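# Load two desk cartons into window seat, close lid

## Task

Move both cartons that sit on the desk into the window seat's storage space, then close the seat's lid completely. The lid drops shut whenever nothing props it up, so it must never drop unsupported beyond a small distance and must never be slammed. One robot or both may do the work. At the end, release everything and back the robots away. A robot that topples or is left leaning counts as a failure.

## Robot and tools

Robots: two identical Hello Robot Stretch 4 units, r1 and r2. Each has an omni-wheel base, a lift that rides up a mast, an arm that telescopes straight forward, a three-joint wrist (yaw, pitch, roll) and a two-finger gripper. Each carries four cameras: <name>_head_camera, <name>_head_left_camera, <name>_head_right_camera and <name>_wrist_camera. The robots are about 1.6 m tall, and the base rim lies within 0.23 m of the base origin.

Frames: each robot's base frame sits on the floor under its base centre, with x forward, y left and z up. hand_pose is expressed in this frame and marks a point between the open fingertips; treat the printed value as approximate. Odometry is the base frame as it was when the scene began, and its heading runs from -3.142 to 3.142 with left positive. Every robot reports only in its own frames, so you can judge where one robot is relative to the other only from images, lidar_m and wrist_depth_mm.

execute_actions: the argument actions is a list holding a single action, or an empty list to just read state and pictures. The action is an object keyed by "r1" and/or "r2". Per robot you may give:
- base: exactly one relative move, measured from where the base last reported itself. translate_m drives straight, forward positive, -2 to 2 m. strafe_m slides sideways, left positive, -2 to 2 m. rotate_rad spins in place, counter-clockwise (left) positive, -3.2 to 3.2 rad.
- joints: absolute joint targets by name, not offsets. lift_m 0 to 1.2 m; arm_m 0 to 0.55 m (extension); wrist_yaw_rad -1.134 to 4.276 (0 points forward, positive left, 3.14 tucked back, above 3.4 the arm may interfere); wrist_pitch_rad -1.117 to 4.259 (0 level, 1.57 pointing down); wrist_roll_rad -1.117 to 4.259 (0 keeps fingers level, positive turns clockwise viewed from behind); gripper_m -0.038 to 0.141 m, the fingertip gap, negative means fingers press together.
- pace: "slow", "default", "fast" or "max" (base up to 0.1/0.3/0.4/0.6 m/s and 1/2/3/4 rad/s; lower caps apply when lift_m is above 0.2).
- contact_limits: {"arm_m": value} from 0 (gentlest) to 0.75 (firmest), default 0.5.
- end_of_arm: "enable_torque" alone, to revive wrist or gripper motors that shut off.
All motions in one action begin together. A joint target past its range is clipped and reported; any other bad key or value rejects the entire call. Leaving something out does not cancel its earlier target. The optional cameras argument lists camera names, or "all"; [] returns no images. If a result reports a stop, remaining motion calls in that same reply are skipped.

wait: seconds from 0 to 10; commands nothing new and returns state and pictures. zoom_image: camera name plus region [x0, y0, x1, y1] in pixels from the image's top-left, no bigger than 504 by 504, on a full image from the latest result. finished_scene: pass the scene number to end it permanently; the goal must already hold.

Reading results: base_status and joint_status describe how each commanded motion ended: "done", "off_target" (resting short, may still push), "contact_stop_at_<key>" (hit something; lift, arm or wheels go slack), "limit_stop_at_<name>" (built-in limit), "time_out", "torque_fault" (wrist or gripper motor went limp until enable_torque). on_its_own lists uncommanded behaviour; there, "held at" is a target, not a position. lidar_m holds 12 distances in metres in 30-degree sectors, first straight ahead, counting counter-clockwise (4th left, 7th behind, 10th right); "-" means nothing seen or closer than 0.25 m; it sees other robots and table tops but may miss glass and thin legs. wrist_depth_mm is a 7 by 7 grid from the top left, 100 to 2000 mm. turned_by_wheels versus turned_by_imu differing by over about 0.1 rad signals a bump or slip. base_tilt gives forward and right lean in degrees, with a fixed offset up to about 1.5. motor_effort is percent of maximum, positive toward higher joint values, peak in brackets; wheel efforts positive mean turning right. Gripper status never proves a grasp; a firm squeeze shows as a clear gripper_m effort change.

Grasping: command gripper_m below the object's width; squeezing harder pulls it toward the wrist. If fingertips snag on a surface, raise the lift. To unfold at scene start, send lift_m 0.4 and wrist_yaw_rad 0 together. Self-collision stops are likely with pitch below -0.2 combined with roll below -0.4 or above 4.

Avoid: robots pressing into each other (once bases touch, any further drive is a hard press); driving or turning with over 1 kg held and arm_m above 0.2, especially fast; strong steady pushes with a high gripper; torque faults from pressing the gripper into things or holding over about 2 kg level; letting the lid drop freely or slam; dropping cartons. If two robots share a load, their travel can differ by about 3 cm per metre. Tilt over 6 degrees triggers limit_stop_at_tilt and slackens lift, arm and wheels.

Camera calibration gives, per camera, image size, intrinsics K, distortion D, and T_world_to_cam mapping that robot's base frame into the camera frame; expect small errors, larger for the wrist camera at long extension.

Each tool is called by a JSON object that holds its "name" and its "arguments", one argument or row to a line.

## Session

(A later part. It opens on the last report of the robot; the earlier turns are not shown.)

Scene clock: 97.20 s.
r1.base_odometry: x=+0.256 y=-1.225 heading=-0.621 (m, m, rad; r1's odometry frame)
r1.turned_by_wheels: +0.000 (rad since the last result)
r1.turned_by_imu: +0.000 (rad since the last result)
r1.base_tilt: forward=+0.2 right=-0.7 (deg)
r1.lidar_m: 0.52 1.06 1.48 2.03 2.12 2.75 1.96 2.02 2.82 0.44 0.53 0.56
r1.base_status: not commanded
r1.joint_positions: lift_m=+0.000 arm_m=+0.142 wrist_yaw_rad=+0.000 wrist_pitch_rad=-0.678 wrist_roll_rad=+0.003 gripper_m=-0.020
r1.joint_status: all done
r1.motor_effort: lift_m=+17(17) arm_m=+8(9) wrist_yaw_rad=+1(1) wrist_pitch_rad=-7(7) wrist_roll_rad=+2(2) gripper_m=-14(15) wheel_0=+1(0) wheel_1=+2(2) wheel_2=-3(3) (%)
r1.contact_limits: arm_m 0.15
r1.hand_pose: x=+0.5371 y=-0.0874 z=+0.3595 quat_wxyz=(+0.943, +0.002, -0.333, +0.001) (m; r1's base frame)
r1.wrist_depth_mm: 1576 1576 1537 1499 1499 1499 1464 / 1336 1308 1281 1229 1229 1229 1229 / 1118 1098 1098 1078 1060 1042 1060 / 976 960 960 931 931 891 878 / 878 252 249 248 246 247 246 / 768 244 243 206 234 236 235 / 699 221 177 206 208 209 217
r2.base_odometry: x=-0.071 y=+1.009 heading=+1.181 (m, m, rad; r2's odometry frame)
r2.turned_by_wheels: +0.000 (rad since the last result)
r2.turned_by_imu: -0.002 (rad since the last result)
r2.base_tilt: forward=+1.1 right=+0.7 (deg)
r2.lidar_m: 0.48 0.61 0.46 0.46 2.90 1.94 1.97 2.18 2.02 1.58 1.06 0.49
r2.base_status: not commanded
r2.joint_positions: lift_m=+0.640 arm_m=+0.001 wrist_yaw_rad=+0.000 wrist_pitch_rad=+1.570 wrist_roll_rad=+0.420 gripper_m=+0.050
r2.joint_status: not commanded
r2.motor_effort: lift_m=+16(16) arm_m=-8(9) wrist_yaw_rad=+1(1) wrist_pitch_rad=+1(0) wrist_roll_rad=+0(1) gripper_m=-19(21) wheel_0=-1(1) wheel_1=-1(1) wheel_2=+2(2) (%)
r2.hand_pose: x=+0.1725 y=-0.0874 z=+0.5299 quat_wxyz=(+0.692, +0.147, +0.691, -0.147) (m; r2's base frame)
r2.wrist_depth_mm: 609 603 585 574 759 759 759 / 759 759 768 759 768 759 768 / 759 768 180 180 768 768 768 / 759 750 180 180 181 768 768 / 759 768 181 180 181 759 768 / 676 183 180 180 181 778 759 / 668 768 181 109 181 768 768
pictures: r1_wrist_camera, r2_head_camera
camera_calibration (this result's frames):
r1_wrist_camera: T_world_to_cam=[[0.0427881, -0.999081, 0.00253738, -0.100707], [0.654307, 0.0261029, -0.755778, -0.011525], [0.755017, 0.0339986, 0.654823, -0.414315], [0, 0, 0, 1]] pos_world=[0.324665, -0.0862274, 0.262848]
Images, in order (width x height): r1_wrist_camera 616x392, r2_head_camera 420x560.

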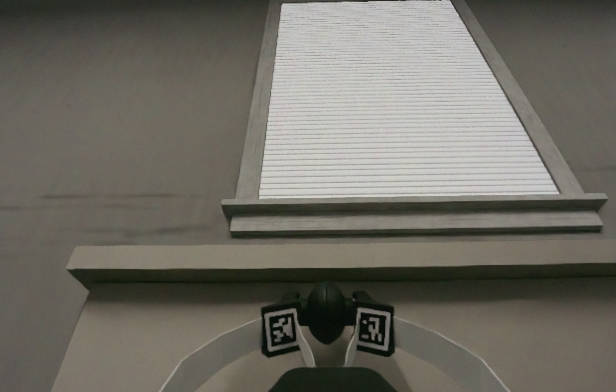

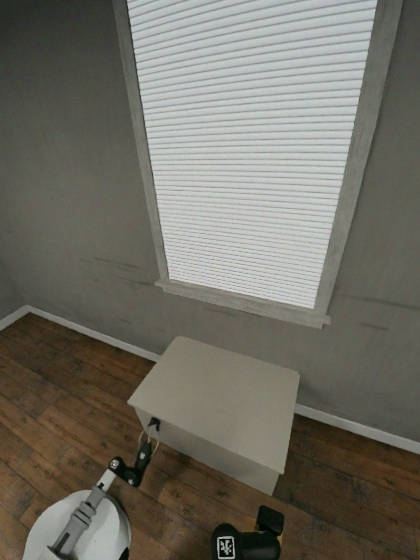

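{"name": "execute_actions", "arguments": {
  "actions": [
    {"r1": {"joints": {"arm_m": 0.152}, "contact_limits": {"arm_m": 0.15}, "pace": "default"}}
  ],
  "cameras": ["r1_wrist_camera"]
}}

Scene clock: 99.23 s.
r1.base_odometry: x=+0.256 y=-1.225 heading=-0.621 (m, m, rad; r1's odometry frame)
r1.turned_by_wheels: +0.000 (rad since the last result)
r1.turned_by_imu: +0.000 (rad since the last result)
r1.base_tilt: forward=+0.3 right=-0.7 (deg)
r1.lidar_m: 0.53 1.07 1.49 2.04 2.12 2.77 1.96 2.01 2.82 0.44 0.52 0.54
r1.base_status: not commanded
r1.joint_positions: lift_m=+0.000 arm_m=+0.150 wrist_yaw_rad=-0.003 wrist_pitch_rad=-0.683 wrist_roll_rad=+0.003 gripper_m=-0.020
r1.joint_status: all done
r1.motor_effort: lift_m=+17(17) arm_m=+11(10) wrist_yaw_rad=+9(8) wrist_pitch_rad=+10(8) wrist_roll_rad=+2(2) gripper_m=-11(12) wheel_0=+0(0) wheel_1=+1(1) wheel_2=-3(3) (%)
r1.contact_limits: arm_m 0.15
r1.hand_pose: x=+0.5444 y=-0.0880 z=+0.3606 quat_wxyz=(+0.942, +0.001, -0.335, -0.001) (m; r1's base frame)
r1.wrist_depth_mm: 1576 1576 1537 1499 1499 1464 1464 / 1308 1281 1281 1229 1229 1205 1229 / 1098 1078 1098 1060 1042 1060 1042 / 976 960 946 931 917 878 878 / 854 247 246 245 244 241 240 / 759 236 235 204 226 229 229 / 683 213 180 201 202 201 211
r2.base_odometry: x=-0.071 y=+1.009 heading=+1.181 (m, m, rad; r2's odometry frame)
r2.turned_by_wheels: +0.000 (rad since the last result)
r2.turned_by_imu: -0.001 (rad since the last result)
r2.base_tilt: forward=+1.1 right=+0.6 (deg)
r2.lidar_m: 0.49 0.61 0.47 0.47 2.94 1.93 1.97 2.16 2.01 1.59 1.06 0.49
r2.base_status: not commanded
r2.joint_positions: lift_m=+0.640 arm_m=+0.001 wrist_yaw_rad=+0.000 wrist_pitch_rad=+1.570 wrist_roll_rad=+0.420 gripper_m=+0.050
r2.joint_status: not commanded
r2.motor_effort: lift_m=+16(16) arm_m=-8(8) wrist_yaw_rad=+1(1) wrist_pitch_rad=+0(2) wrist_roll_rad=+0(0) gripper_m=-19(20) wheel_0=-1(1) wheel_1=-1(1) wheel_2=+1(1) (%)
r2.hand_pose: x=+0.1725 y=-0.0874 z=+0.5299 quat_wxyz=(+0.692, +0.147, +0.691, -0.147) (m; r2's base frame)
r2.wrist_depth_mm: 621 597 585 580 750 750 768 / 768 741 768 759 750 759 759 / 759 759 180 180 768 759 768 / 750 759 180 180 181 768 759 / 768 768 180 181 181 768 759 / 676 183 180 180 181 759 778 / 691 778 180 109 181 768 759
pictures: r1_wrist_camera
camera_calibration (this result's frames):
r1_wrist_camera: T_world_to_cam=[[0.0400791, -0.999193, 0.00276, -0.100239], [0.658312, 0.0243277, -0.752352, -0.0189668], [0.751678, 0.0319705, 0.658755, -0.420323], [0, 0, 0, 1]] pos_world=[0.332451, -0.0862589, 0.262897]
Images, in order (width x height): r1_wrist_camera 616x392.

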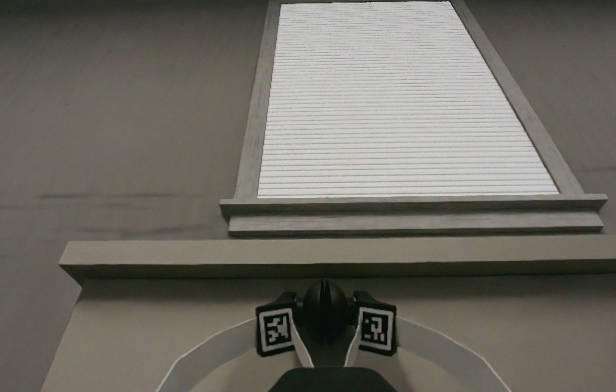

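{"name": "execute_actions", "arguments": {
  "actions": [
    {"r1": {"joints": {"arm_m": 0.147, "lift_m": 0.055}, "pace": "slow"}}
  ],
  "cameras": ["r1_wrist_camera", "r2_head_camera"]
}}

Scene clock: 101.13 s.
r1.base_odometry: x=+0.256 y=-1.225 heading=-0.621 (m, m, rad; r1's odometry frame)
r1.turned_by_wheels: +0.000 (rad since the last result)
r1.turned_by_imu: +0.000 (rad since the last result)
r1.base_tilt: forward=+0.2 right=-0.8 (deg)
r1.lidar_m: 0.53 1.06 1.48 2.04 2.12 2.78 1.95 2.01 2.82 0.45 0.53 0.56
r1.base_status: not commanded
r1.joint_positions: lift_m=+0.054 arm_m=+0.147 wrist_yaw_rad=-0.005 wrist_pitch_rad=-0.662 wrist_roll_rad=+0.003 gripper_m=-0.020
r1.joint_status: all done
r1.on_its_own: wrist_yaw_rad is at rest, and its effort (+15) is outside its rest range (-13 to +13); wrist_pitch_rad is at rest, and its effort (-53) is outside its rest range (-23 to +23)
r1.motor_effort: lift_m=+33(35) arm_m=-2(11) wrist_yaw_rad=+15(19) wrist_pitch_rad=-53(63) wrist_roll_rad=+2(2) gripper_m=-2(9) wheel_0=+1(1) wheel_1=+2(2) wheel_2=-6(6) (%)
r1.hand_pose: x=+0.5454 y=-0.0885 z=+0.4094 quat_wxyz=(+0.946, +0.001, -0.325, -0.002) (m; r1's base frame)
r1.wrist_depth_mm: 1499 1430 1464 1397 1366 1366 1366 / 1229 1205 1205 1182 1182 1160 1160 / 1078 1060 1042 1025 1008 1008 1008 / 946 931 917 904 904 891 854 / 842 831 820 809 820 798 809 / 723 241 228 217 220 240 240 / 221 211 204 204 202 201 209
r2.base_odometry: x=-0.071 y=+1.009 heading=+1.181 (m, m, rad; r2's odometry frame)
r2.turned_by_wheels: +0.000 (rad since the last result)
r2.turned_by_imu: -0.001 (rad since the last result)
r2.base_tilt: forward=+1.2 right=+0.6 (deg)
r2.lidar_m: 0.50 0.60 0.47 0.48 2.95 1.94 1.98 2.18 2.02 1.59 1.07 0.49
r2.base_status: not commanded
r2.joint_positions: lift_m=+0.640 arm_m=+0.001 wrist_yaw_rad=+0.000 wrist_pitch_rad=+1.570 wrist_roll_rad=+0.420 gripper_m=+0.050
r2.joint_status: not commanded
r2.motor_effort: lift_m=+16(16) arm_m=-8(9) wrist_yaw_rad=+0(1) wrist_pitch_rad=+0(1) wrist_roll_rad=+1(1) gripper_m=-18(19) wheel_0=-1(1) wheel_1=-1(1) wheel_2=+1(1) (%)
r2.hand_pose: x=+0.1725 y=-0.0874 z=+0.5299 quat_wxyz=(+0.692, +0.147, +0.691, -0.147) (m; r2's base frame)
r2.wrist_depth_mm: 609 609 591 580 750 750 759 / 759 750 759 759 750 768 768 / 768 759 180 180 768 768 768 / 768 768 180 180 181 778 768 / 759 759 180 181 181 768 759 / 676 183 180 179 181 768 778 / 676 759 181 109 181 768 768
pictures: r1_wrist_camera, r2_head_camera
camera_calibration (this result's frames):
r1_wrist_camera: T_world_to_cam=[[0.0380652, -0.999274, 0.00185237, -0.0994272], [0.642201, 0.023043, -0.76619, 0.0314596], [0.765591, 0.0303548, 0.642611, -0.454268], [0, 0, 0, 1]] pos_world=[0.331365, -0.0862907, 0.316206]
Images, in order (width x height): r1_wrist_camera 616x392, r2_head_camera 420x560.

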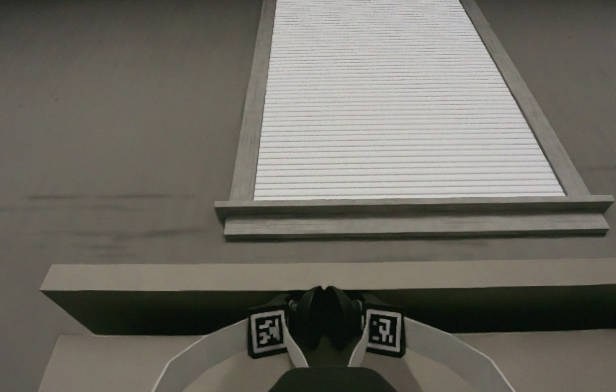

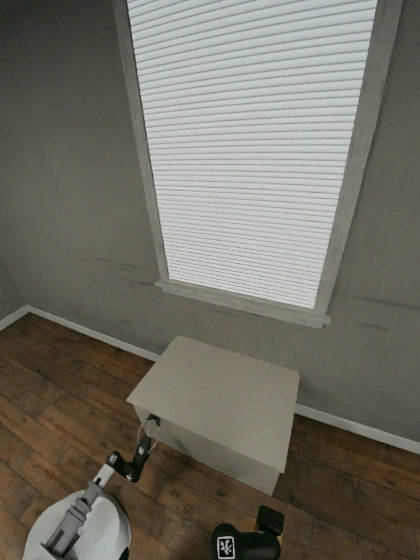

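{"name": "zoom_image", "arguments": {
  "camera": "r1_wrist_camera",
  "region": [230, 250, 430, 392]
}}

{"name": "zoom_image", "arguments": {
  "camera": "r2_head_camera",
  "region": [120, 390, 190, 460]
}}

Region (230, 250, 430, 392) of r1_wrist_camera's 616x392 image, scaled by 2.520; it fills the top 358 rows of this view, and the rest is white.

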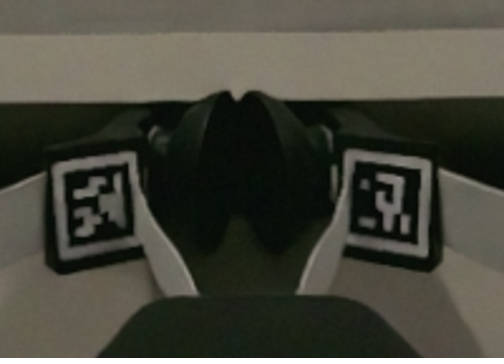

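Region (120, 390, 190, 460) of r2_head_camera's 420x560 image, scaled by 7.200, with more detail than that image has.

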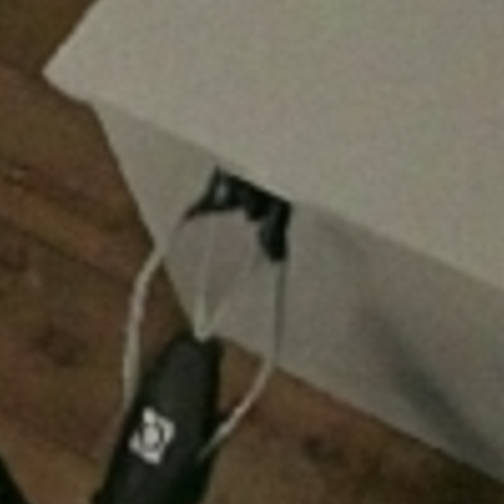

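{"name": "execute_actions", "arguments": {
  "actions": [
    {"r1": {"joints": {"arm_m": 0.172, "lift_m": 0.075}, "pace": "slow"}}
  ],
  "cameras": ["r1_wrist_camera", "r2_head_camera"]
}}

Scene clock: 104.13 s.
r1.base_odometry: x=+0.256 y=-1.225 heading=-0.621 (m, m, rad; r1's odometry frame)
r1.turned_by_wheels: +0.000 (rad since the last result)
r1.turned_by_imu: +0.000 (rad since the last result)
r1.base_tilt: forward=+0.3 right=-0.8 (deg)
r1.lidar_m: 0.52 1.07 1.46 2.04 2.12 2.75 1.96 2.00 2.80 0.45 0.52 0.56
r1.base_status: not commanded
r1.joint_positions: lift_m=+0.074 arm_m=+0.169 wrist_yaw_rad=-0.007 wrist_pitch_rad=-0.671 wrist_roll_rad=+0.003 gripper_m=-0.020
r1.joint_status: all done
r1.on_its_own: wrist_yaw_rad is at rest, and its effort (+21) is outside its rest range (-13 to +13); wrist_pitch_rad is at rest, and its effort (-29) is outside its rest range (-23 to +23)
r1.motor_effort: lift_m=+32(33) arm_m=+15(13) wrist_yaw_rad=+21(22) wrist_pitch_rad=-29(55) wrist_roll_rad=+2(2) gripper_m=-4(4) wheel_0=+1(1) wheel_1=+1(1) wheel_2=-7(7) (%)
r1.hand_pose: x=+0.5656 y=-0.0891 z=+0.4315 quat_wxyz=(+0.944, +0.000, -0.329, -0.003) (m; r1's base frame)
r1.wrist_depth_mm: 1430 1430 1430 1397 1366 1366 1366 / 1205 1205 1182 1160 1138 1182 1138 / 1025 1025 1042 1008 1008 991 1008 / 904 917 904 891 878 866 878 / 788 217 216 215 213 212 508 / 707 237 226 213 216 236 236 / 668 276 180 204 183 183 276
r2.base_odometry: x=-0.071 y=+1.009 heading=+1.181 (m, m, rad; r2's odometry frame)
r2.turned_by_wheels: +0.000 (rad since the last result)
r2.turned_by_imu: -0.001 (rad since the last result)
r2.base_tilt: forward=+1.1 right=+0.7 (deg)
r2.lidar_m: 0.49 0.63 0.47 0.47 2.94 1.93 1.98 2.17 2.02 1.58 1.07 0.48
r2.base_status: not commanded
r2.joint_positions: lift_m=+0.640 arm_m=+0.001 wrist_yaw_rad=+0.000 wrist_pitch_rad=+1.570 wrist_roll_rad=+0.420 gripper_m=+0.050
r2.joint_status: not commanded
r2.motor_effort: lift_m=+16(16) arm_m=-8(8) wrist_yaw_rad=+1(1) wrist_pitch_rad=+1(1) wrist_roll_rad=+1(0) gripper_m=-21(21) wheel_0=-1(1) wheel_1=-2(1) wheel_2=+1(1) (%)
r2.hand_pose: x=+0.1725 y=-0.0874 z=+0.5299 quat_wxyz=(+0.692, +0.147, +0.691, -0.147) (m; r2's base frame)
r2.wrist_depth_mm: 615 603 591 580 759 759 750 / 768 759 759 759 759 759 768 / 768 768 180 180 768 759 768 / 759 759 180 180 181 759 768 / 768 768 180 180 181 759 778 / 676 183 180 180 181 768 778 / 676 768 181 109 182 768 759
pictures: r1_wrist_camera, r2_head_camera
camera_calibration (this result's frames):
r1_wrist_camera: T_world_to_cam=[[0.0354465, -0.999369, 0.00222687, -0.0995069], [0.64896, 0.0213232, -0.760523, 0.0289269], [0.759996, 0.028403, 0.649307, -0.48381], [0, 0, 0, 1]] pos_world=[0.352448, -0.0863193, 0.336362]
Images, in order (width x height): r1_wrist_camera 616x392, r2_head_camera 420x560.

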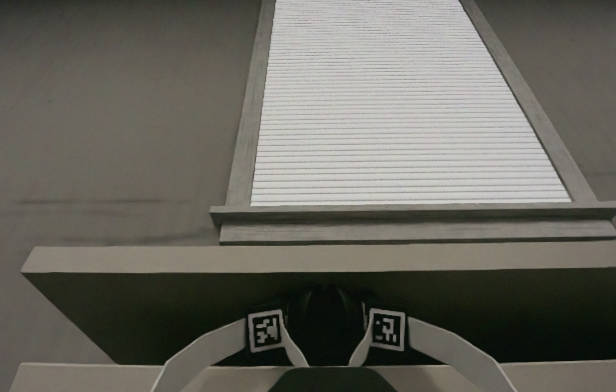

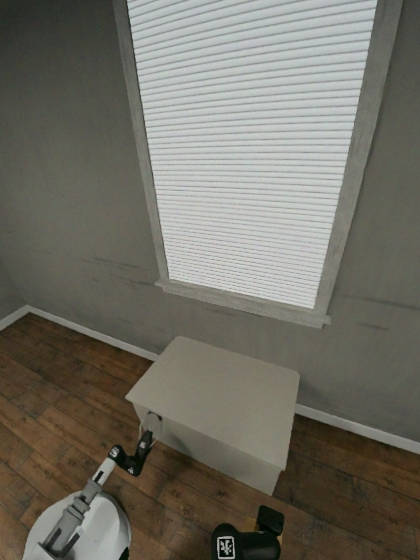

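{"name": "execute_actions", "arguments": {
  "actions": [
    {"r1": {"joints": {"arm_m": 0.24, "lift_m": 0.19}, "pace": "default"}}
  ],
  "cameras": ["r1_wrist_camera", "r2_head_camera"]
}}

Scene clock: 107.70 s.
r1.base_odometry: x=+0.256 y=-1.225 heading=-0.621 (m, m, rad; r1's odometry frame)
r1.turned_by_wheels: +0.000 (rad since the last result)
r1.turned_by_imu: +0.000 (rad since the last result)
r1.base_tilt: forward=+0.3 right=-0.7 (deg)
r1.lidar_m: 0.54 1.08 1.49 2.01 2.13 2.75 1.96 2.01 2.81 0.46 0.53 0.56
r1.base_status: not commanded
r1.joint_positions: lift_m=+0.189 arm_m=+0.238 wrist_yaw_rad=-0.006 wrist_pitch_rad=-0.662 wrist_roll_rad=+0.003 gripper_m=-0.020
r1.joint_status: all done
r1.on_its_own: wrist_yaw_rad is at rest, and its effort (+17) is outside its rest range (-13 to +13); wrist_pitch_rad is at rest, and its effort (-52) is outside its rest range (-23 to +23)
r1.motor_effort: lift_m=+32(34) arm_m=+12(16) wrist_yaw_rad=+17(28) wrist_pitch_rad=-52(52) wrist_roll_rad=+2(2) gripper_m=-4(3) wheel_0=+1(1) wheel_1=+2(2) wheel_2=-9(9) (%)
r1.hand_pose: x=+0.6358 y=-0.0888 z=+0.5445 quat_wxyz=(+0.946, +0.001, -0.325, -0.002) (m; r1's base frame)
r1.wrist_depth_mm: 1281 1255 1255 1229 1205 1205 1205 / 1078 1078 1060 1042 1025 1025 1025 / 946 904 917 904 904 891 878 / 194 192 191 191 190 190 190 / 208 208 206 206 206 206 205 / 243 231 225 213 204 229 228 / 597 255 247 204 251 200 255
r2.base_odometry: x=-0.071 y=+1.009 heading=+1.181 (m, m, rad; r2's odometry frame)
r2.turned_by_wheels: +0.000 (rad since the last result)
r2.turned_by_imu: -0.001 (rad since the last result)
r2.base_tilt: forward=+1.1 right=+0.7 (deg)
r2.lidar_m: 0.52 0.65 0.46 0.48 2.93 1.95 1.99 2.17 2.02 1.58 1.07 0.51
r2.base_status: not commanded
r2.joint_positions: lift_m=+0.640 arm_m=+0.001 wrist_yaw_rad=+0.000 wrist_pitch_rad=+1.570 wrist_roll_rad=+0.420 gripper_m=+0.050
r2.joint_status: not commanded
r2.motor_effort: lift_m=+16(16) arm_m=-8(8) wrist_yaw_rad=+1(0) wrist_pitch_rad=+1(1) wrist_roll_rad=+1(1) gripper_m=-19(20) wheel_0=-1(1) wheel_1=-2(1) wheel_2=+1(1) (%)
r2.hand_pose: x=+0.1725 y=-0.0874 z=+0.5299 quat_wxyz=(+0.692, +0.147, +0.691, -0.147) (m; r2's base frame)
r2.wrist_depth_mm: 615 603 574 580 759 759 768 / 750 759 759 768 759 759 778 / 759 768 179 180 759 759 768 / 759 759 180 180 181 768 768 / 759 768 180 180 182 759 759 / 683 183 181 180 180 768 778 / 683 759 180 109 181 759 768
pictures: r1_wrist_camera, r2_head_camera
camera_calibration (this result's frames):
r1_wrist_camera: T_world_to_cam=[[0.0367237, -0.999324, 0.0018629, -0.10258], [0.642425, 0.0221802, -0.766027, 0.0766162], [0.765468, 0.0293281, 0.642805, -0.610403], [0, 0, 0, 1]] pos_world=[0.42179, -0.0863082, 0.451251]
Images, in order (width x height): r1_wrist_camera 616x392, r2_head_camera 420x560.

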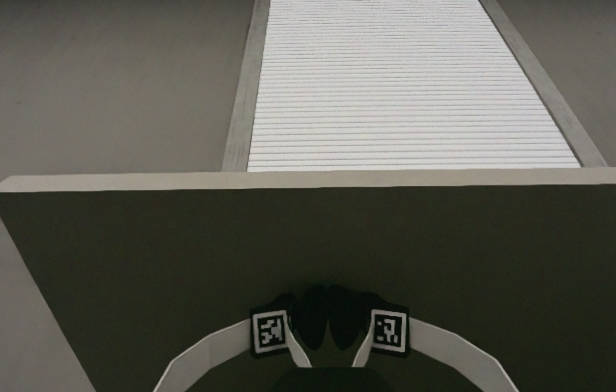

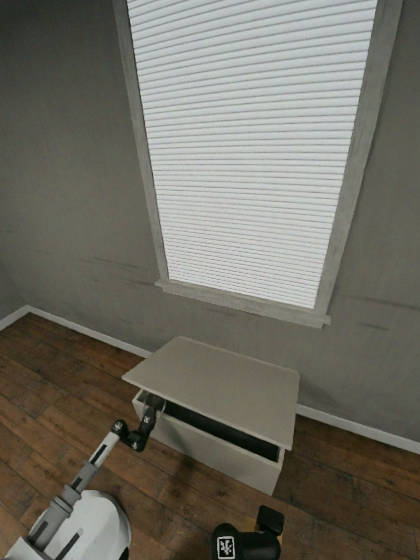

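{"name": "execute_actions", "arguments": {
  "actions": [
    {"r1": {"joints": {"arm_m": 0.49, "lift_m": 0.45}, "pace": "default"}, "r2": {"joints": {"arm_m": 0.25}, "pace": "default"}}
  ],
  "cameras": ["r1_wrist_camera", "r1_head_camera", "r2_head_camera", "r2_wrist_camera"]
}}

Scene clock: 111.33 s.
r1.base_odometry: x=+0.256 y=-1.225 heading=-0.621 (m, m, rad; r1's odometry frame)
r1.turned_by_wheels: +0.000 (rad since the last result)
r1.turned_by_imu: +0.001 (rad since the last result)
r1.base_tilt: forward=+0.3 right=-0.7 (deg)
r1.lidar_m: 0.52 1.08 1.48 2.04 2.11 2.77 1.98 2.00 2.80 0.46 0.51 0.56
r1.base_status: not commanded
r1.joint_positions: lift_m=+0.449 arm_m=+0.488 wrist_yaw_rad=-0.003 wrist_pitch_rad=-0.673 wrist_roll_rad=+0.004 gripper_m=-0.020
r1.joint_status: all done
r1.on_its_own: wrist_pitch_rad is at rest, and its effort (-24) is outside its rest range (-23 to +23)
r1.motor_effort: lift_m=+26(34) arm_m=+10(20) wrist_yaw_rad=+9(35) wrist_pitch_rad=-24(54) wrist_roll_rad=+2(2) gripper_m=-10(9) wheel_0=+0(1) wheel_1=+1(2) wheel_2=-7(12) (%)
r1.hand_pose: x=+0.8845 y=-0.0881 z=+0.8074 quat_wxyz=(+0.944, +0.001, -0.330, -0.001) (m; r1's base frame)
r1.wrist_depth_mm: 809 809 788 768 768 759 741 / 691 676 654 647 640 640 640 / 585 580 559 559 554 549 544 / 508 262 259 257 255 254 252 / 442 246 245 243 242 240 238 / 389 234 232 202 226 229 227 / 227 221 172 210 213 213 216
r2.base_odometry: x=-0.071 y=+1.009 heading=+1.181 (m, m, rad; r2's odometry frame)
r2.turned_by_wheels: +0.000 (rad since the last result)
r2.turned_by_imu: -0.002 (rad since the last result)
r2.base_tilt: forward=+1.1 right=+0.6 (deg)
r2.lidar_m: 0.34 0.67 0.44 0.49 2.94 1.94 1.98 2.16 2.03 1.60 1.07 0.34
r2.base_status: not commanded
r2.joint_positions: lift_m=+0.640 arm_m=+0.248 wrist_yaw_rad=+0.000 wrist_pitch_rad=+1.570 wrist_roll_rad=+0.420 gripper_m=+0.050
r2.joint_status: all done
r2.motor_effort: lift_m=+16(16) arm_m=+8(6) wrist_yaw_rad=+0(1) wrist_pitch_rad=+1(0) wrist_roll_rad=-1(1) gripper_m=-19(20) wheel_0=-1(1) wheel_1=-1(1) wheel_2=+1(1) (%)
r2.hand_pose: x=+0.4197 y=-0.0874 z=+0.5299 quat_wxyz=(+0.692, +0.147, +0.691, -0.147) (m; r2's base frame)
r2.wrist_depth_mm: 699 691 691 683 512 768 750 / 691 691 699 691 500 759 768 / 676 597 180 180 382 759 768 / 759 750 180 181 180 759 759 / 759 768 180 180 181 768 759 / 759 183 181 181 181 768 768 / 707 768 180 109 181 759 778
pictures: r1_head_camera, r1_wrist_camera, r2_head_camera, r2_wrist_camera
camera_calibration (this result's frames):
r1_wrist_camera: T_world_to_cam=[[0.0396513, -0.999211, 0.00230049, -0.114463], [0.650285, 0.0240568, -0.75931, 0.105967], [0.758655, 0.0316036, 0.650725, -0.969976], [0, 0, 0, 1]] pos_world=[0.671507, -0.0862673, 0.711913]
r2_wrist_camera: T_world_to_cam=[[-0.402023, -0.915297, 0.0246766, 0.0775772], [-0.915148, 0.40254, 0.0216033, 0.459384], [-0.0297067, -0.0138977, -0.999462, 0.77184], [0, 0, 0, 1]] pos_world=[0.474521, -0.103187, 0.759586]
Images, in order (width x height): r1_head_camera 420x560, r1_wrist_camera 616x392, r2_head_camera 420x560, r2_wrist_camera 616x392.

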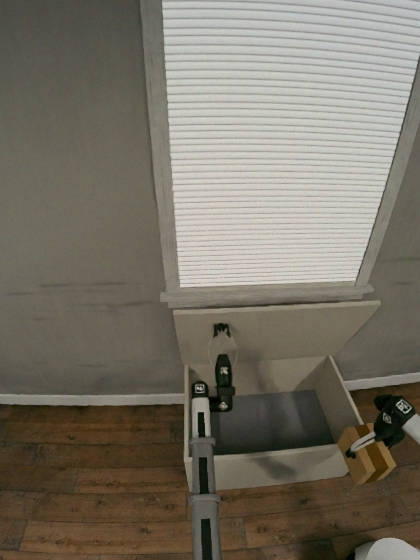

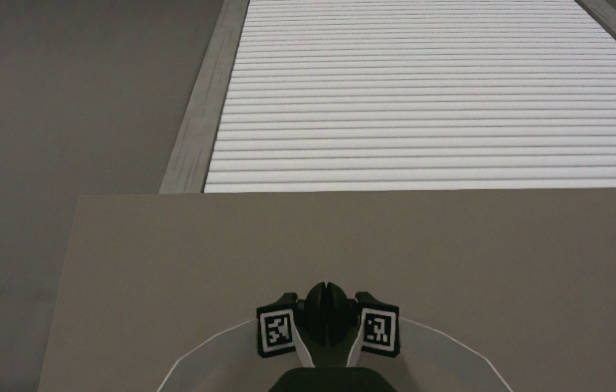

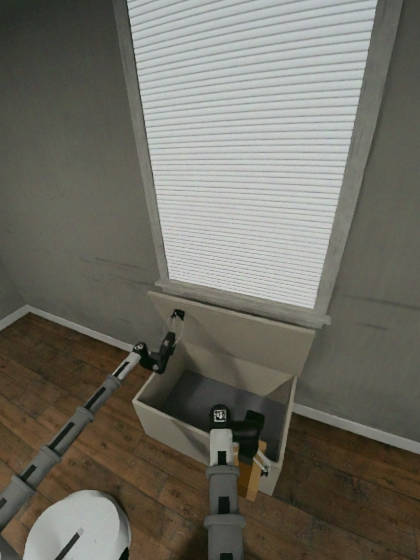

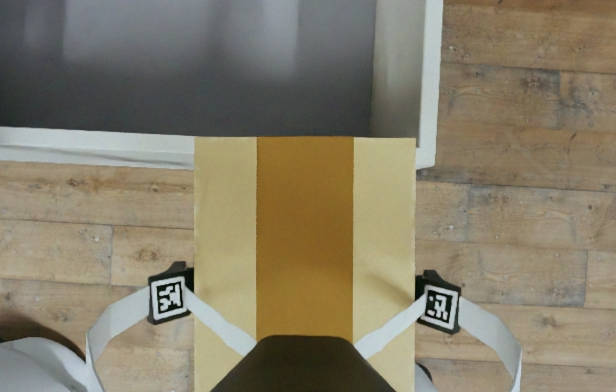

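{"name": "execute_actions", "arguments": {
  "actions": [
    {"r2": {"joints": {"arm_m": 0.51, "lift_m": 0.60}, "pace": "fast"}}
  ],
  "cameras": ["r1_head_camera", "r2_head_camera", "r2_wrist_camera"]
}}

Scene clock: 114.70 s.
r1.base_odometry: x=+0.256 y=-1.225 heading=-0.621 (m, m, rad; r1's odometry frame)
r1.turned_by_wheels: +0.000 (rad since the last result)
r1.turned_by_imu: +0.000 (rad since the last result)
r1.base_tilt: forward=+0.3 right=-0.8 (deg)
r1.lidar_m: 0.53 1.08 1.47 2.03 2.12 2.76 1.96 2.03 2.82 0.45 0.52 0.56
r1.base_status: not commanded
r1.joint_positions: lift_m=+0.449 arm_m=+0.488 wrist_yaw_rad=-0.003 wrist_pitch_rad=-0.673 wrist_roll_rad=+0.004 gripper_m=-0.020
r1.joint_status: not commanded
r1.motor_effort: lift_m=+26(26) arm_m=+10(10) wrist_yaw_rad=+10(9) wrist_pitch_rad=-23(23) wrist_roll_rad=+2(2) gripper_m=-10(10) wheel_0=+0(0) wheel_1=+2(1) wheel_2=-7(7) (%)
r1.hand_pose: x=+0.8845 y=-0.0881 z=+0.8074 quat_wxyz=(+0.944, +0.001, -0.330, -0.001) (m; r1's base frame)
r1.wrist_depth_mm: 820 820 788 778 768 759 741 / 691 668 654 647 647 634 640 / 585 580 564 559 554 554 544 / 512 260 259 257 256 255 253 / 442 247 245 244 241 239 239 / 392 234 232 201 227 228 227 / 227 221 172 208 213 213 216
r2.base_odometry: x=-0.071 y=+1.009 heading=+1.181 (m, m, rad; r2's odometry frame)
r2.turned_by_wheels: +0.000 (rad since the last result)
r2.turned_by_imu: -0.001 (rad since the last result)
r2.base_tilt: forward=+1.2 right=+0.7 (deg)
r2.lidar_m: 0.51 0.66 0.46 0.48 2.94 1.94 1.99 2.19 2.00 1.58 1.07 0.49
r2.base_status: not commanded
r2.joint_positions: lift_m=+0.600 arm_m=+0.509 wrist_yaw_rad=+0.000 wrist_pitch_rad=+1.570 wrist_roll_rad=+0.420 gripper_m=+0.050
r2.joint_status: all done
r2.motor_effort: lift_m=+16(17) arm_m=+8(11) wrist_yaw_rad=+1(1) wrist_pitch_rad=+2(0) wrist_roll_rad=+0(1) gripper_m=-18(19) wheel_0=-1(1) wheel_1=-2(1) wheel_2=+1(1) (%)
r2.hand_pose: x=+0.6797 y=-0.0874 z=+0.4899 quat_wxyz=(+0.692, +0.147, +0.691, -0.147) (m; r2's base frame)
r2.wrist_depth_mm: 640 654 647 627 609 480 370 / 654 661 654 647 661 473 539 / 647 654 179 180 661 466 539 / 654 661 180 181 180 455 539 / 661 654 180 180 181 449 723 / 521 183 180 180 181 366 732 / 359 368 180 109 182 379 732
pictures: r1_head_camera, r2_head_camera, r2_wrist_camera
camera_calibration (this result's frames):
r2_wrist_camera: T_world_to_cam=[[-0.40196, -0.915326, 0.024645, 0.183081], [-0.915178, 0.402475, 0.0215316, 0.698282], [-0.0296274, -0.0138998, -0.999464, 0.739519], [0, 0, 0, 1]] pos_world=[0.734554, -0.103184, 0.719576]
Images, in order (width x height): r1_head_camera 420x560, r2_head_camera 420x560, r2_wrist_camera 616x392.

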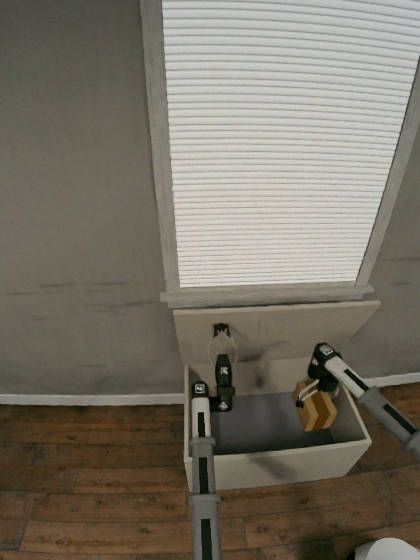

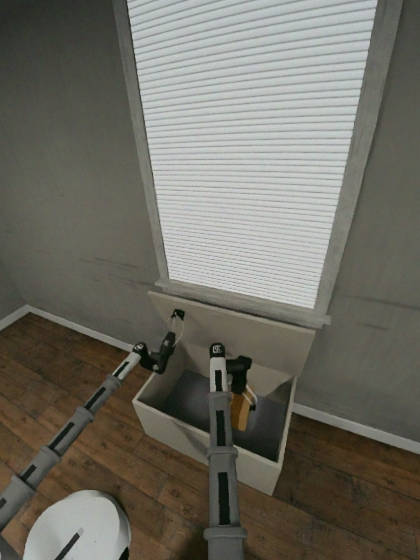

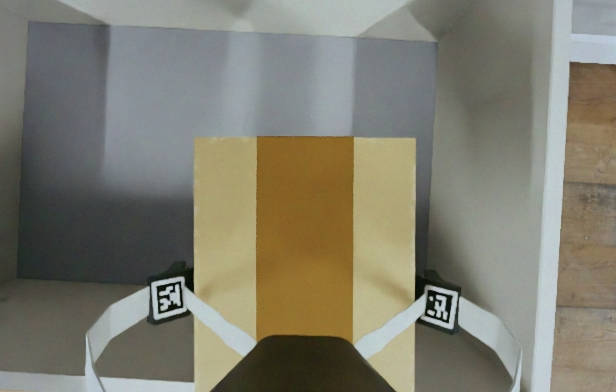

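{"name": "execute_actions", "arguments": {
  "actions": []
}}

Scene clock: 117.17 s.
r1.base_odometry: x=+0.256 y=-1.225 heading=-0.621 (m, m, rad; r1's odometry frame)
r1.turned_by_wheels: +0.000 (rad since the last result)
r1.turned_by_imu: +0.000 (rad since the last result)
r1.base_tilt: forward=+0.3 right=-0.7 (deg)
r1.lidar_m: 0.53 1.07 1.47 2.04 2.13 2.75 1.95 2.01 2.82 0.45 0.53 0.56
r1.base_status: not commanded
r1.joint_positions: lift_m=+0.449 arm_m=+0.488 wrist_yaw_rad=-0.003 wrist_pitch_rad=-0.673 wrist_roll_rad=+0.004 gripper_m=-0.020
r1.joint_status: not commanded
r1.motor_effort: lift_m=+26(26) arm_m=+10(10) wrist_yaw_rad=+9(9) wrist_pitch_rad=-20(23) wrist_roll_rad=+2(2) gripper_m=-10(10) wheel_0=+0(0) wheel_1=+2(1) wheel_2=-7(7) (%)
r1.hand_pose: x=+0.8845 y=-0.0881 z=+0.8074 quat_wxyz=(+0.944, +0.001, -0.330, -0.001) (m; r1's base frame)
r1.wrist_depth_mm: 820 809 778 778 768 750 741 / 691 676 654 647 640 640 634 / 580 574 559 559 554 549 544 / 508 262 259 256 255 254 253 / 439 247 245 244 241 241 239 / 389 234 232 202 226 228 227 / 227 220 172 209 213 212 216
r2.base_odometry: x=-0.071 y=+1.009 heading=+1.181 (m, m, rad; r2's odometry frame)
r2.turned_by_wheels: +0.000 (rad since the last result)
r2.turned_by_imu: -0.001 (rad since the last result)
r2.base_tilt: forward=+1.1 right=+0.6 (deg)
r2.lidar_m: 0.52 0.67 0.48 0.46 2.95 1.94 1.98 2.17 2.02 1.56 1.08 0.50
r2.base_status: not commanded
r2.joint_positions: lift_m=+0.600 arm_m=+0.509 wrist_yaw_rad=+0.000 wrist_pitch_rad=+1.570 wrist_roll_rad=+0.420 gripper_m=+0.050
r2.joint_status: all done
r2.motor_effort: lift_m=+16(17) arm_m=+8(11) wrist_yaw_rad=+1(1) wrist_pitch_rad=+1(0) wrist_roll_rad=+0(1) gripper_m=-21(19) wheel_0=-1(1) wheel_1=-2(1) wheel_2=+1(1) (%)
r2.hand_pose: x=+0.6797 y=-0.0874 z=+0.4899 quat_wxyz=(+0.692, +0.147, +0.691, -0.147) (m; r2's base frame)
r2.wrist_depth_mm: 634 654 654 634 609 480 373 / 647 654 654 654 654 473 535 / 654 661 180 179 654 466 539 / 647 654 180 180 181 459 539 / 654 654 180 180 181 452 723 / 517 182 181 180 181 364 723 / 359 366 181 109 181 379 715
pictures: r1_head_camera, r1_head_left_camera, r1_head_right_camera, r1_wrist_camera, r2_head_camera, r2_head_left_camera, r2_head_right_camera, r2_wrist_camera
camera_calibration (this result's frames):
r1_wrist_camera: T_world_to_cam=[[0.0396513, -0.999211, 0.00230051, -0.114463], [0.650285, 0.0240568, -0.75931, 0.105967], [0.758655, 0.0316036, 0.650725, -0.969976], [0, 0, 0, 1]] pos_world=[0.671507, -0.0862673, 0.711913]
r2_wrist_camera: T_world_to_cam=[[-0.40196, -0.915326, 0.024645, 0.183081], [-0.915178, 0.402475, 0.0215314, 0.698283], [-0.0296272, -0.0138998, -0.999464, 0.739519], [0, 0, 0, 1]] pos_world=[0.734554, -0.103184, 0.719576]
Images, in order (width x height): r1_head_camera 420x560, r1_head_left_camera 420x672, r1_head_right_camera 420x672, r1_wrist_camera 616x392, r2_head_camera 420x560, r2_head_left_camera 420x672, r2_head_right_camera 420x672, r2_wrist_camera 616x392.

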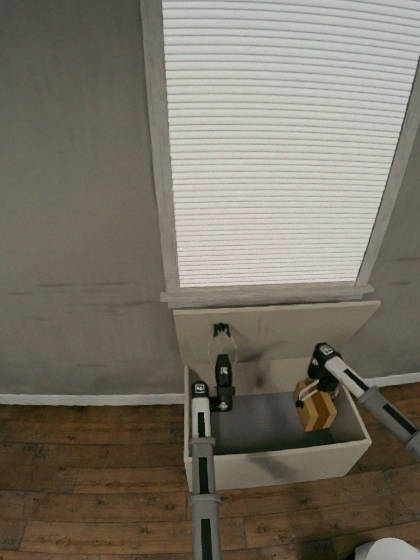

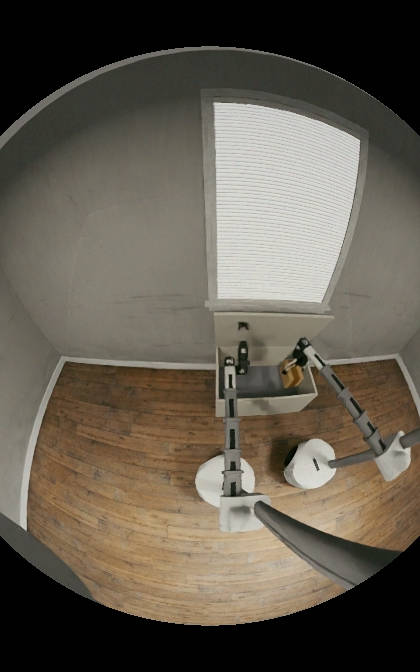

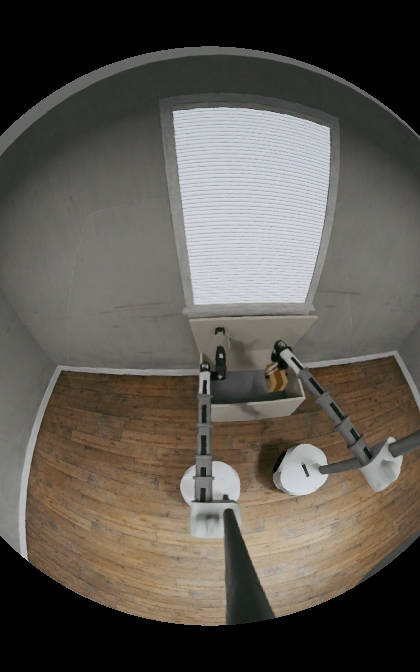

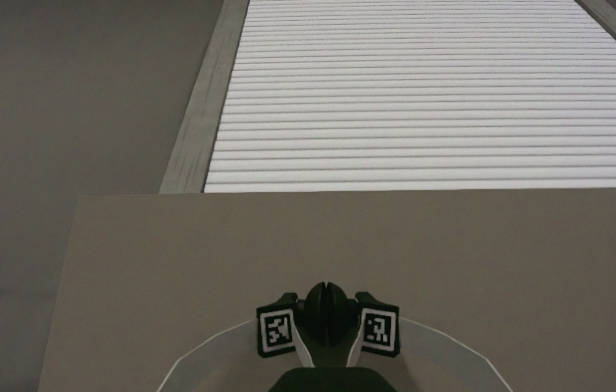

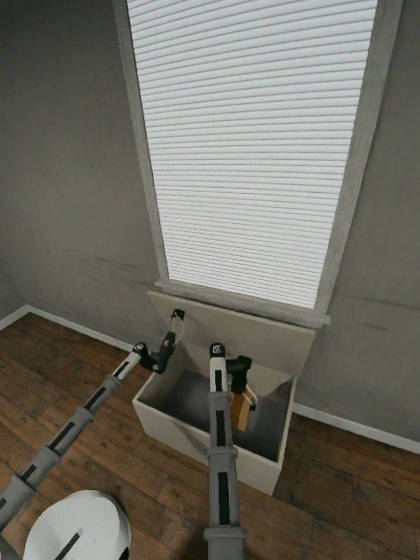

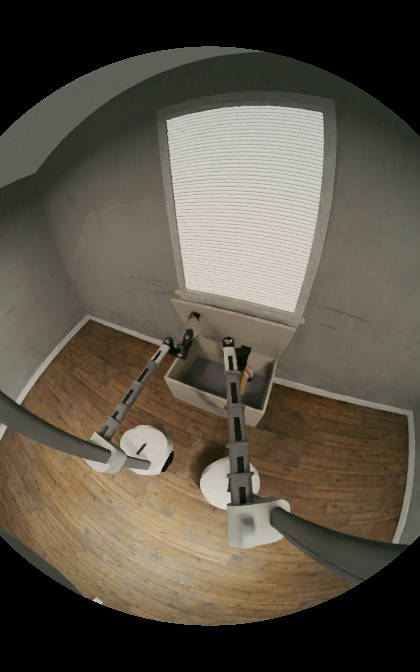

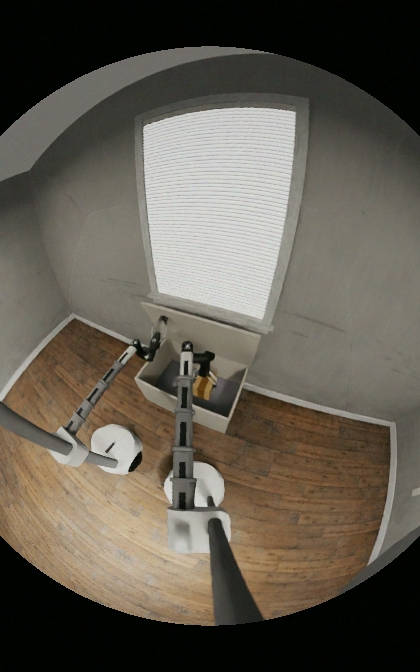

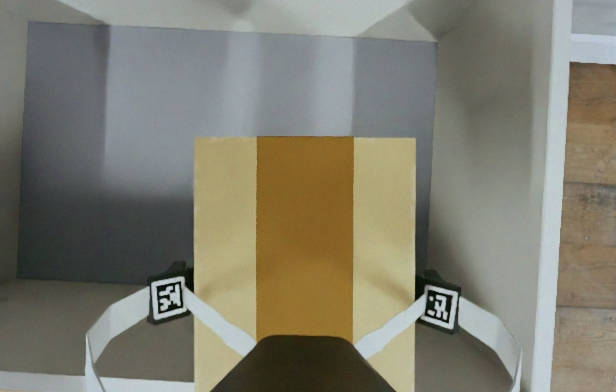

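{"name": "execute_actions", "arguments": {
  "actions": [
    {"r2": {"joints": {"lift_m": 0.254}}}
  ],
  "cameras": ["r2_wrist_camera", "r1_head_camera"]
}}

Scene clock: 121.00 s.
r1.base_odometry: x=+0.256 y=-1.225 heading=-0.621 (m, m, rad; r1's odometry frame)
r1.turned_by_wheels: +0.000 (rad since the last result)
r1.turned_by_imu: +0.000 (rad since the last result)
r1.base_tilt: forward=+0.2 right=-0.7 (deg)
r1.lidar_m: 0.53 1.07 1.47 2.04 2.13 2.76 1.95 2.02 2.81 0.45 0.53 0.56
r1.base_status: not commanded
r1.joint_positions: lift_m=+0.449 arm_m=+0.488 wrist_yaw_rad=-0.003 wrist_pitch_rad=-0.673 wrist_roll_rad=+0.004 gripper_m=-0.020
r1.joint_status: not commanded
r1.motor_effort: lift_m=+26(26) arm_m=+10(10) wrist_yaw_rad=+10(10) wrist_pitch_rad=-23(22) wrist_roll_rad=+2(2) gripper_m=-10(9) wheel_0=+0(0) wheel_1=+2(2) wheel_2=-7(7) (%)
r1.hand_pose: x=+0.8845 y=-0.0881 z=+0.8074 quat_wxyz=(+0.944, +0.001, -0.330, -0.001) (m; r1's base frame)
r1.wrist_depth_mm: 809 809 788 778 768 759 741 / 691 676 654 647 640 640 634 / 585 574 559 559 554 549 544 / 508 260 258 257 255 254 254 / 442 246 246 243 242 240 239 / 389 233 232 202 227 228 225 / 227 221 172 210 213 213 217
r2.base_odometry: x=-0.071 y=+1.009 heading=+1.181 (m, m, rad; r2's odometry frame)
r2.turned_by_wheels: +0.000 (rad since the last result)
r2.turned_by_imu: -0.002 (rad since the last result)
r2.base_tilt: forward=+1.1 right=+0.6 (deg)
r2.lidar_m: 0.51 0.67 0.46 0.47 2.93 1.94 2.01 2.19 2.03 1.60 1.07 0.48
r2.base_status: not commanded
r2.joint_positions: lift_m=+0.254 arm_m=+0.509 wrist_yaw_rad=+0.000 wrist_pitch_rad=+1.570 wrist_roll_rad=+0.420 gripper_m=+0.050
r2.joint_status: all done
r2.motor_effort: lift_m=+15(15) arm_m=+8(8) wrist_yaw_rad=+0(2) wrist_pitch_rad=+1(2) wrist_roll_rad=+1(2) gripper_m=-21(22) wheel_0=-1(1) wheel_1=-2(2) wheel_2=+1(1) (%)
r2.hand_pose: x=+0.6797 y=-0.0874 z=+0.1440 quat_wxyz=(+0.692, +0.147, +0.691, -0.147) (m; r2's base frame)
r2.wrist_depth_mm: 304 304 306 304 306 307 306 / 304 306 309 306 309 306 306 / 307 307 180 180 307 307 309 / 306 306 180 180 180 306 306 / 309 307 181 180 181 307 307 / 307 183 180 180 181 309 310 / 309 307 181 109 182 310 306
pictures: r1_head_camera, r2_wrist_camera
camera_calibration (this result's frames):
r2_wrist_camera: T_world_to_cam=[[-0.40196, -0.915326, 0.024645, 0.191609], [-0.915178, 0.402475, 0.0215314, 0.705736], [-0.0296272, -0.0138998, -0.999464, 0.393754], [0, 0, 0, 1]] pos_world=[0.734559, -0.103184, 0.373626]
Images, in order (width x height): r1_head_camera 420x560, r2_wrist_camera 616x392.

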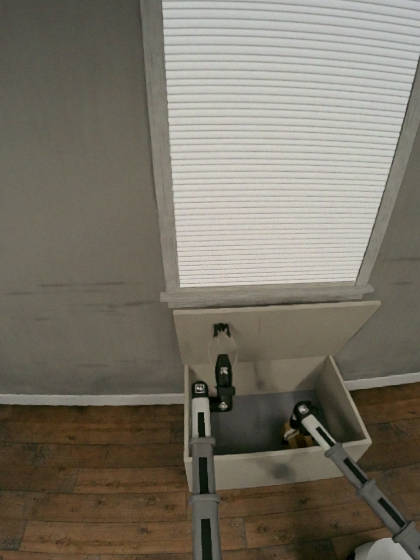

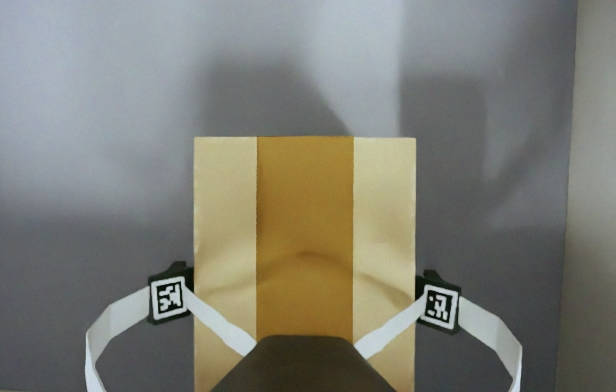

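{"name": "execute_actions", "arguments": {
  "actions": [
    {"r2": {"joints": {"gripper_m": 0.141}}}
  ],
  "cameras": ["r2_wrist_camera"]
}}

Scene clock: 123.37 s.
r1.base_odometry: x=+0.256 y=-1.225 heading=-0.621 (m, m, rad; r1's odometry frame)
r1.turned_by_wheels: +0.000 (rad since the last result)
r1.turned_by_imu: +0.000 (rad since the last result)
r1.base_tilt: forward=+0.3 right=-0.7 (deg)
r1.lidar_m: 0.53 1.09 1.47 2.03 2.11 2.77 1.95 2.01 2.79 0.46 0.51 0.56
r1.base_status: not commanded
r1.joint_positions: lift_m=+0.449 arm_m=+0.488 wrist_yaw_rad=-0.003 wrist_pitch_rad=-0.673 wrist_roll_rad=+0.004 gripper_m=-0.020
r1.joint_status: not commanded
r1.motor_effort: lift_m=+26(26) arm_m=+10(10) wrist_yaw_rad=+9(9) wrist_pitch_rad=-22(21) wrist_roll_rad=+2(2) gripper_m=-10(9) wheel_0=+0(0) wheel_1=+2(2) wheel_2=-7(7) (%)
r1.hand_pose: x=+0.8845 y=-0.0881 z=+0.8074 quat_wxyz=(+0.944, +0.001, -0.330, -0.001) (m; r1's base frame)
r1.wrist_depth_mm: 809 809 778 768 768 768 750 / 683 676 654 640 640 640 634 / 591 574 554 559 554 549 544 / 508 260 259 258 256 254 253 / 442 247 245 243 241 240 238 / 389 233 232 202 226 228 226 / 226 221 171 209 213 213 216
r2.base_odometry: x=-0.071 y=+1.009 heading=+1.181 (m, m, rad; r2's odometry frame)
r2.turned_by_wheels: +0.000 (rad since the last result)
r2.turned_by_imu: -0.001 (rad since the last result)
r2.base_tilt: forward=+1.1 right=+0.7 (deg)
r2.lidar_m: 0.51 0.67 0.47 0.48 2.94 1.94 1.98 2.17 2.03 1.58 1.08 0.50
r2.base_status: not commanded
r2.joint_positions: lift_m=+0.254 arm_m=+0.509 wrist_yaw_rad=+0.000 wrist_pitch_rad=+1.570 wrist_roll_rad=+0.420 gripper_m=+0.141
r2.joint_status: all done
r2.motor_effort: lift_m=+15(15) arm_m=+8(8) wrist_yaw_rad=+2(4) wrist_pitch_rad=+0(6) wrist_roll_rad=-1(0) gripper_m=-1(21) wheel_0=-1(1) wheel_1=-1(1) wheel_2=+1(1) (%)
r2.hand_pose: x=+0.6795 y=-0.0874 z=+0.1440 quat_wxyz=(+0.692, +0.147, +0.691, -0.147) (m; r2's base frame)
r2.wrist_depth_mm: 306 306 309 306 307 307 306 / 307 307 307 309 307 306 306 / 307 307 309 189 307 309 309 / 307 307 189 189 190 309 309 / 309 307 190 190 190 307 310 / 309 309 191 190 190 307 310 / 307 310 190 109 191 309 309
pictures: r2_wrist_camera
camera_calibration (this result's frames):
r2_wrist_camera: T_world_to_cam=[[-0.402651, -0.915015, 0.0248966, 0.191976], [-0.914853, 0.403181, 0.022104, 0.705282], [-0.0302633, -0.0138765, -0.999446, 0.394179], [0, 0, 0, 1]] pos_world=[0.734457, -0.103226, 0.373591]
Images, in order (width x height): r2_wrist_camera 616x392.

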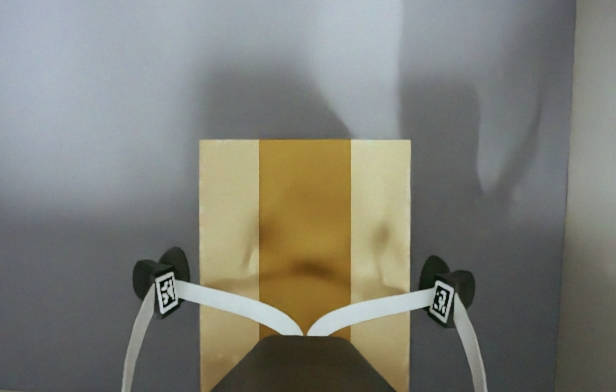

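{"name": "execute_actions", "arguments": {
  "actions": [
    {"r2": {"joints": {"lift_m": 0.55}, "pace": "fast"}}
  ],
  "cameras": ["r2_wrist_camera", "r1_head_camera"]
}}

Scene clock: 128.37 s.
r1.base_odometry: x=+0.256 y=-1.225 heading=-0.621 (m, m, rad; r1's odometry frame)
r1.turned_by_wheels: +0.000 (rad since the last result)
r1.turned_by_imu: +0.001 (rad since the last result)
r1.base_tilt: forward=+0.3 right=-0.8 (deg)
r1.lidar_m: 0.53 1.07 1.48 2.04 2.12 2.76 1.95 2.01 2.81 0.44 0.52 0.56
r1.base_status: not commanded
r1.joint_positions: lift_m=+0.449 arm_m=+0.488 wrist_yaw_rad=-0.003 wrist_pitch_rad=-0.673 wrist_roll_rad=+0.004 gripper_m=-0.020
r1.joint_status: not commanded
r1.motor_effort: lift_m=+26(26) arm_m=+10(10) wrist_yaw_rad=+10(9) wrist_pitch_rad=-21(21) wrist_roll_rad=+2(2) gripper_m=-9(9) wheel_0=+0(0) wheel_1=+1(2) wheel_2=-7(7) (%)
r1.hand_pose: x=+0.8845 y=-0.0881 z=+0.8074 quat_wxyz=(+0.944, +0.001, -0.330, -0.001) (m; r1's base frame)
r1.wrist_depth_mm: 809 809 788 778 759 768 732 / 683 668 654 654 647 640 634 / 580 580 564 554 554 554 549 / 517 262 258 258 256 255 254 / 442 247 245 244 241 240 240 / 389 233 232 202 226 229 226 / 227 221 171 209 213 213 217
r2.base_odometry: x=-0.071 y=+1.009 heading=+1.181 (m, m, rad; r2's odometry frame)
r2.turned_by_wheels: +0.000 (rad since the last result)
r2.turned_by_imu: -0.002 (rad since the last result)
r2.base_tilt: forward=+1.1 right=+0.6 (deg)
r2.lidar_m: 0.51 0.67 0.47 0.48 2.93 1.94 1.99 2.16 2.02 1.60 1.08 0.50
r2.base_status: not commanded
r2.joint_positions: lift_m=+0.550 arm_m=+0.509 wrist_yaw_rad=+0.000 wrist_pitch_rad=+1.570 wrist_roll_rad=+0.420 gripper_m=+0.141
r2.joint_status: all done
r2.motor_effort: lift_m=+22(23) arm_m=+8(8) wrist_yaw_rad=+1(0) wrist_pitch_rad=+0(0) wrist_roll_rad=+1(1) gripper_m=+0(1) wheel_0=+0(1) wheel_1=-1(1) wheel_2=+1(1) (%)
r2.hand_pose: x=+0.6795 y=-0.0874 z=+0.4394 quat_wxyz=(+0.692, +0.147, +0.691, -0.147) (m; r2's base frame)
r2.wrist_depth_mm: 603 609 603 609 603 477 330 / 597 609 609 603 609 473 327 / 603 603 615 609 609 466 324 / 603 615 603 484 603 455 319 / 603 615 609 484 609 418 315 / 512 462 473 488 504 387 310 / 359 364 394 109 402 382 312
pictures: r1_head_camera, r2_wrist_camera
camera_calibration (this result's frames):
r2_wrist_camera: T_world_to_cam=[[-0.402561, -0.915056, 0.0248639, 0.184583], [-0.914896, 0.403089, 0.0220297, 0.698838], [-0.0301808, -0.0138796, -0.999448, 0.689443], [0, 0, 0, 1]] pos_world=[0.734478, -0.103221, 0.669078]
Images, in order (width x height): r1_head_camera 420x560, r2_wrist_camera 616x392.

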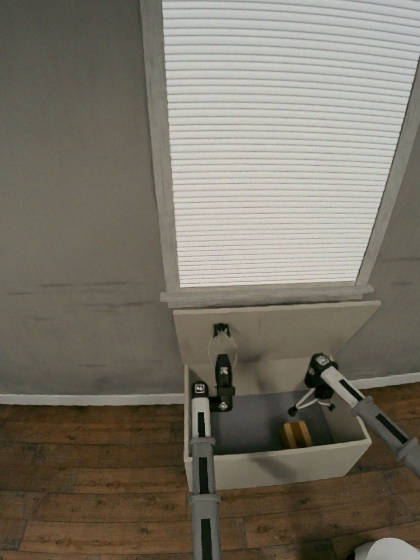

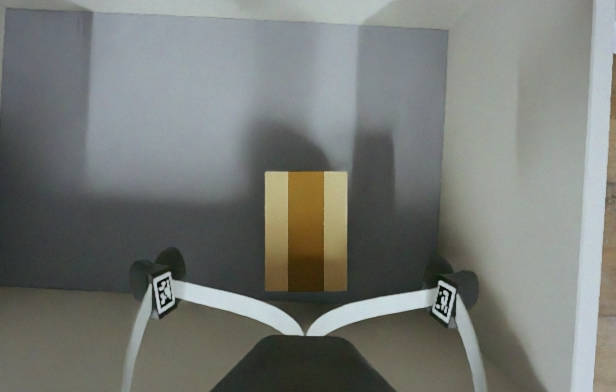

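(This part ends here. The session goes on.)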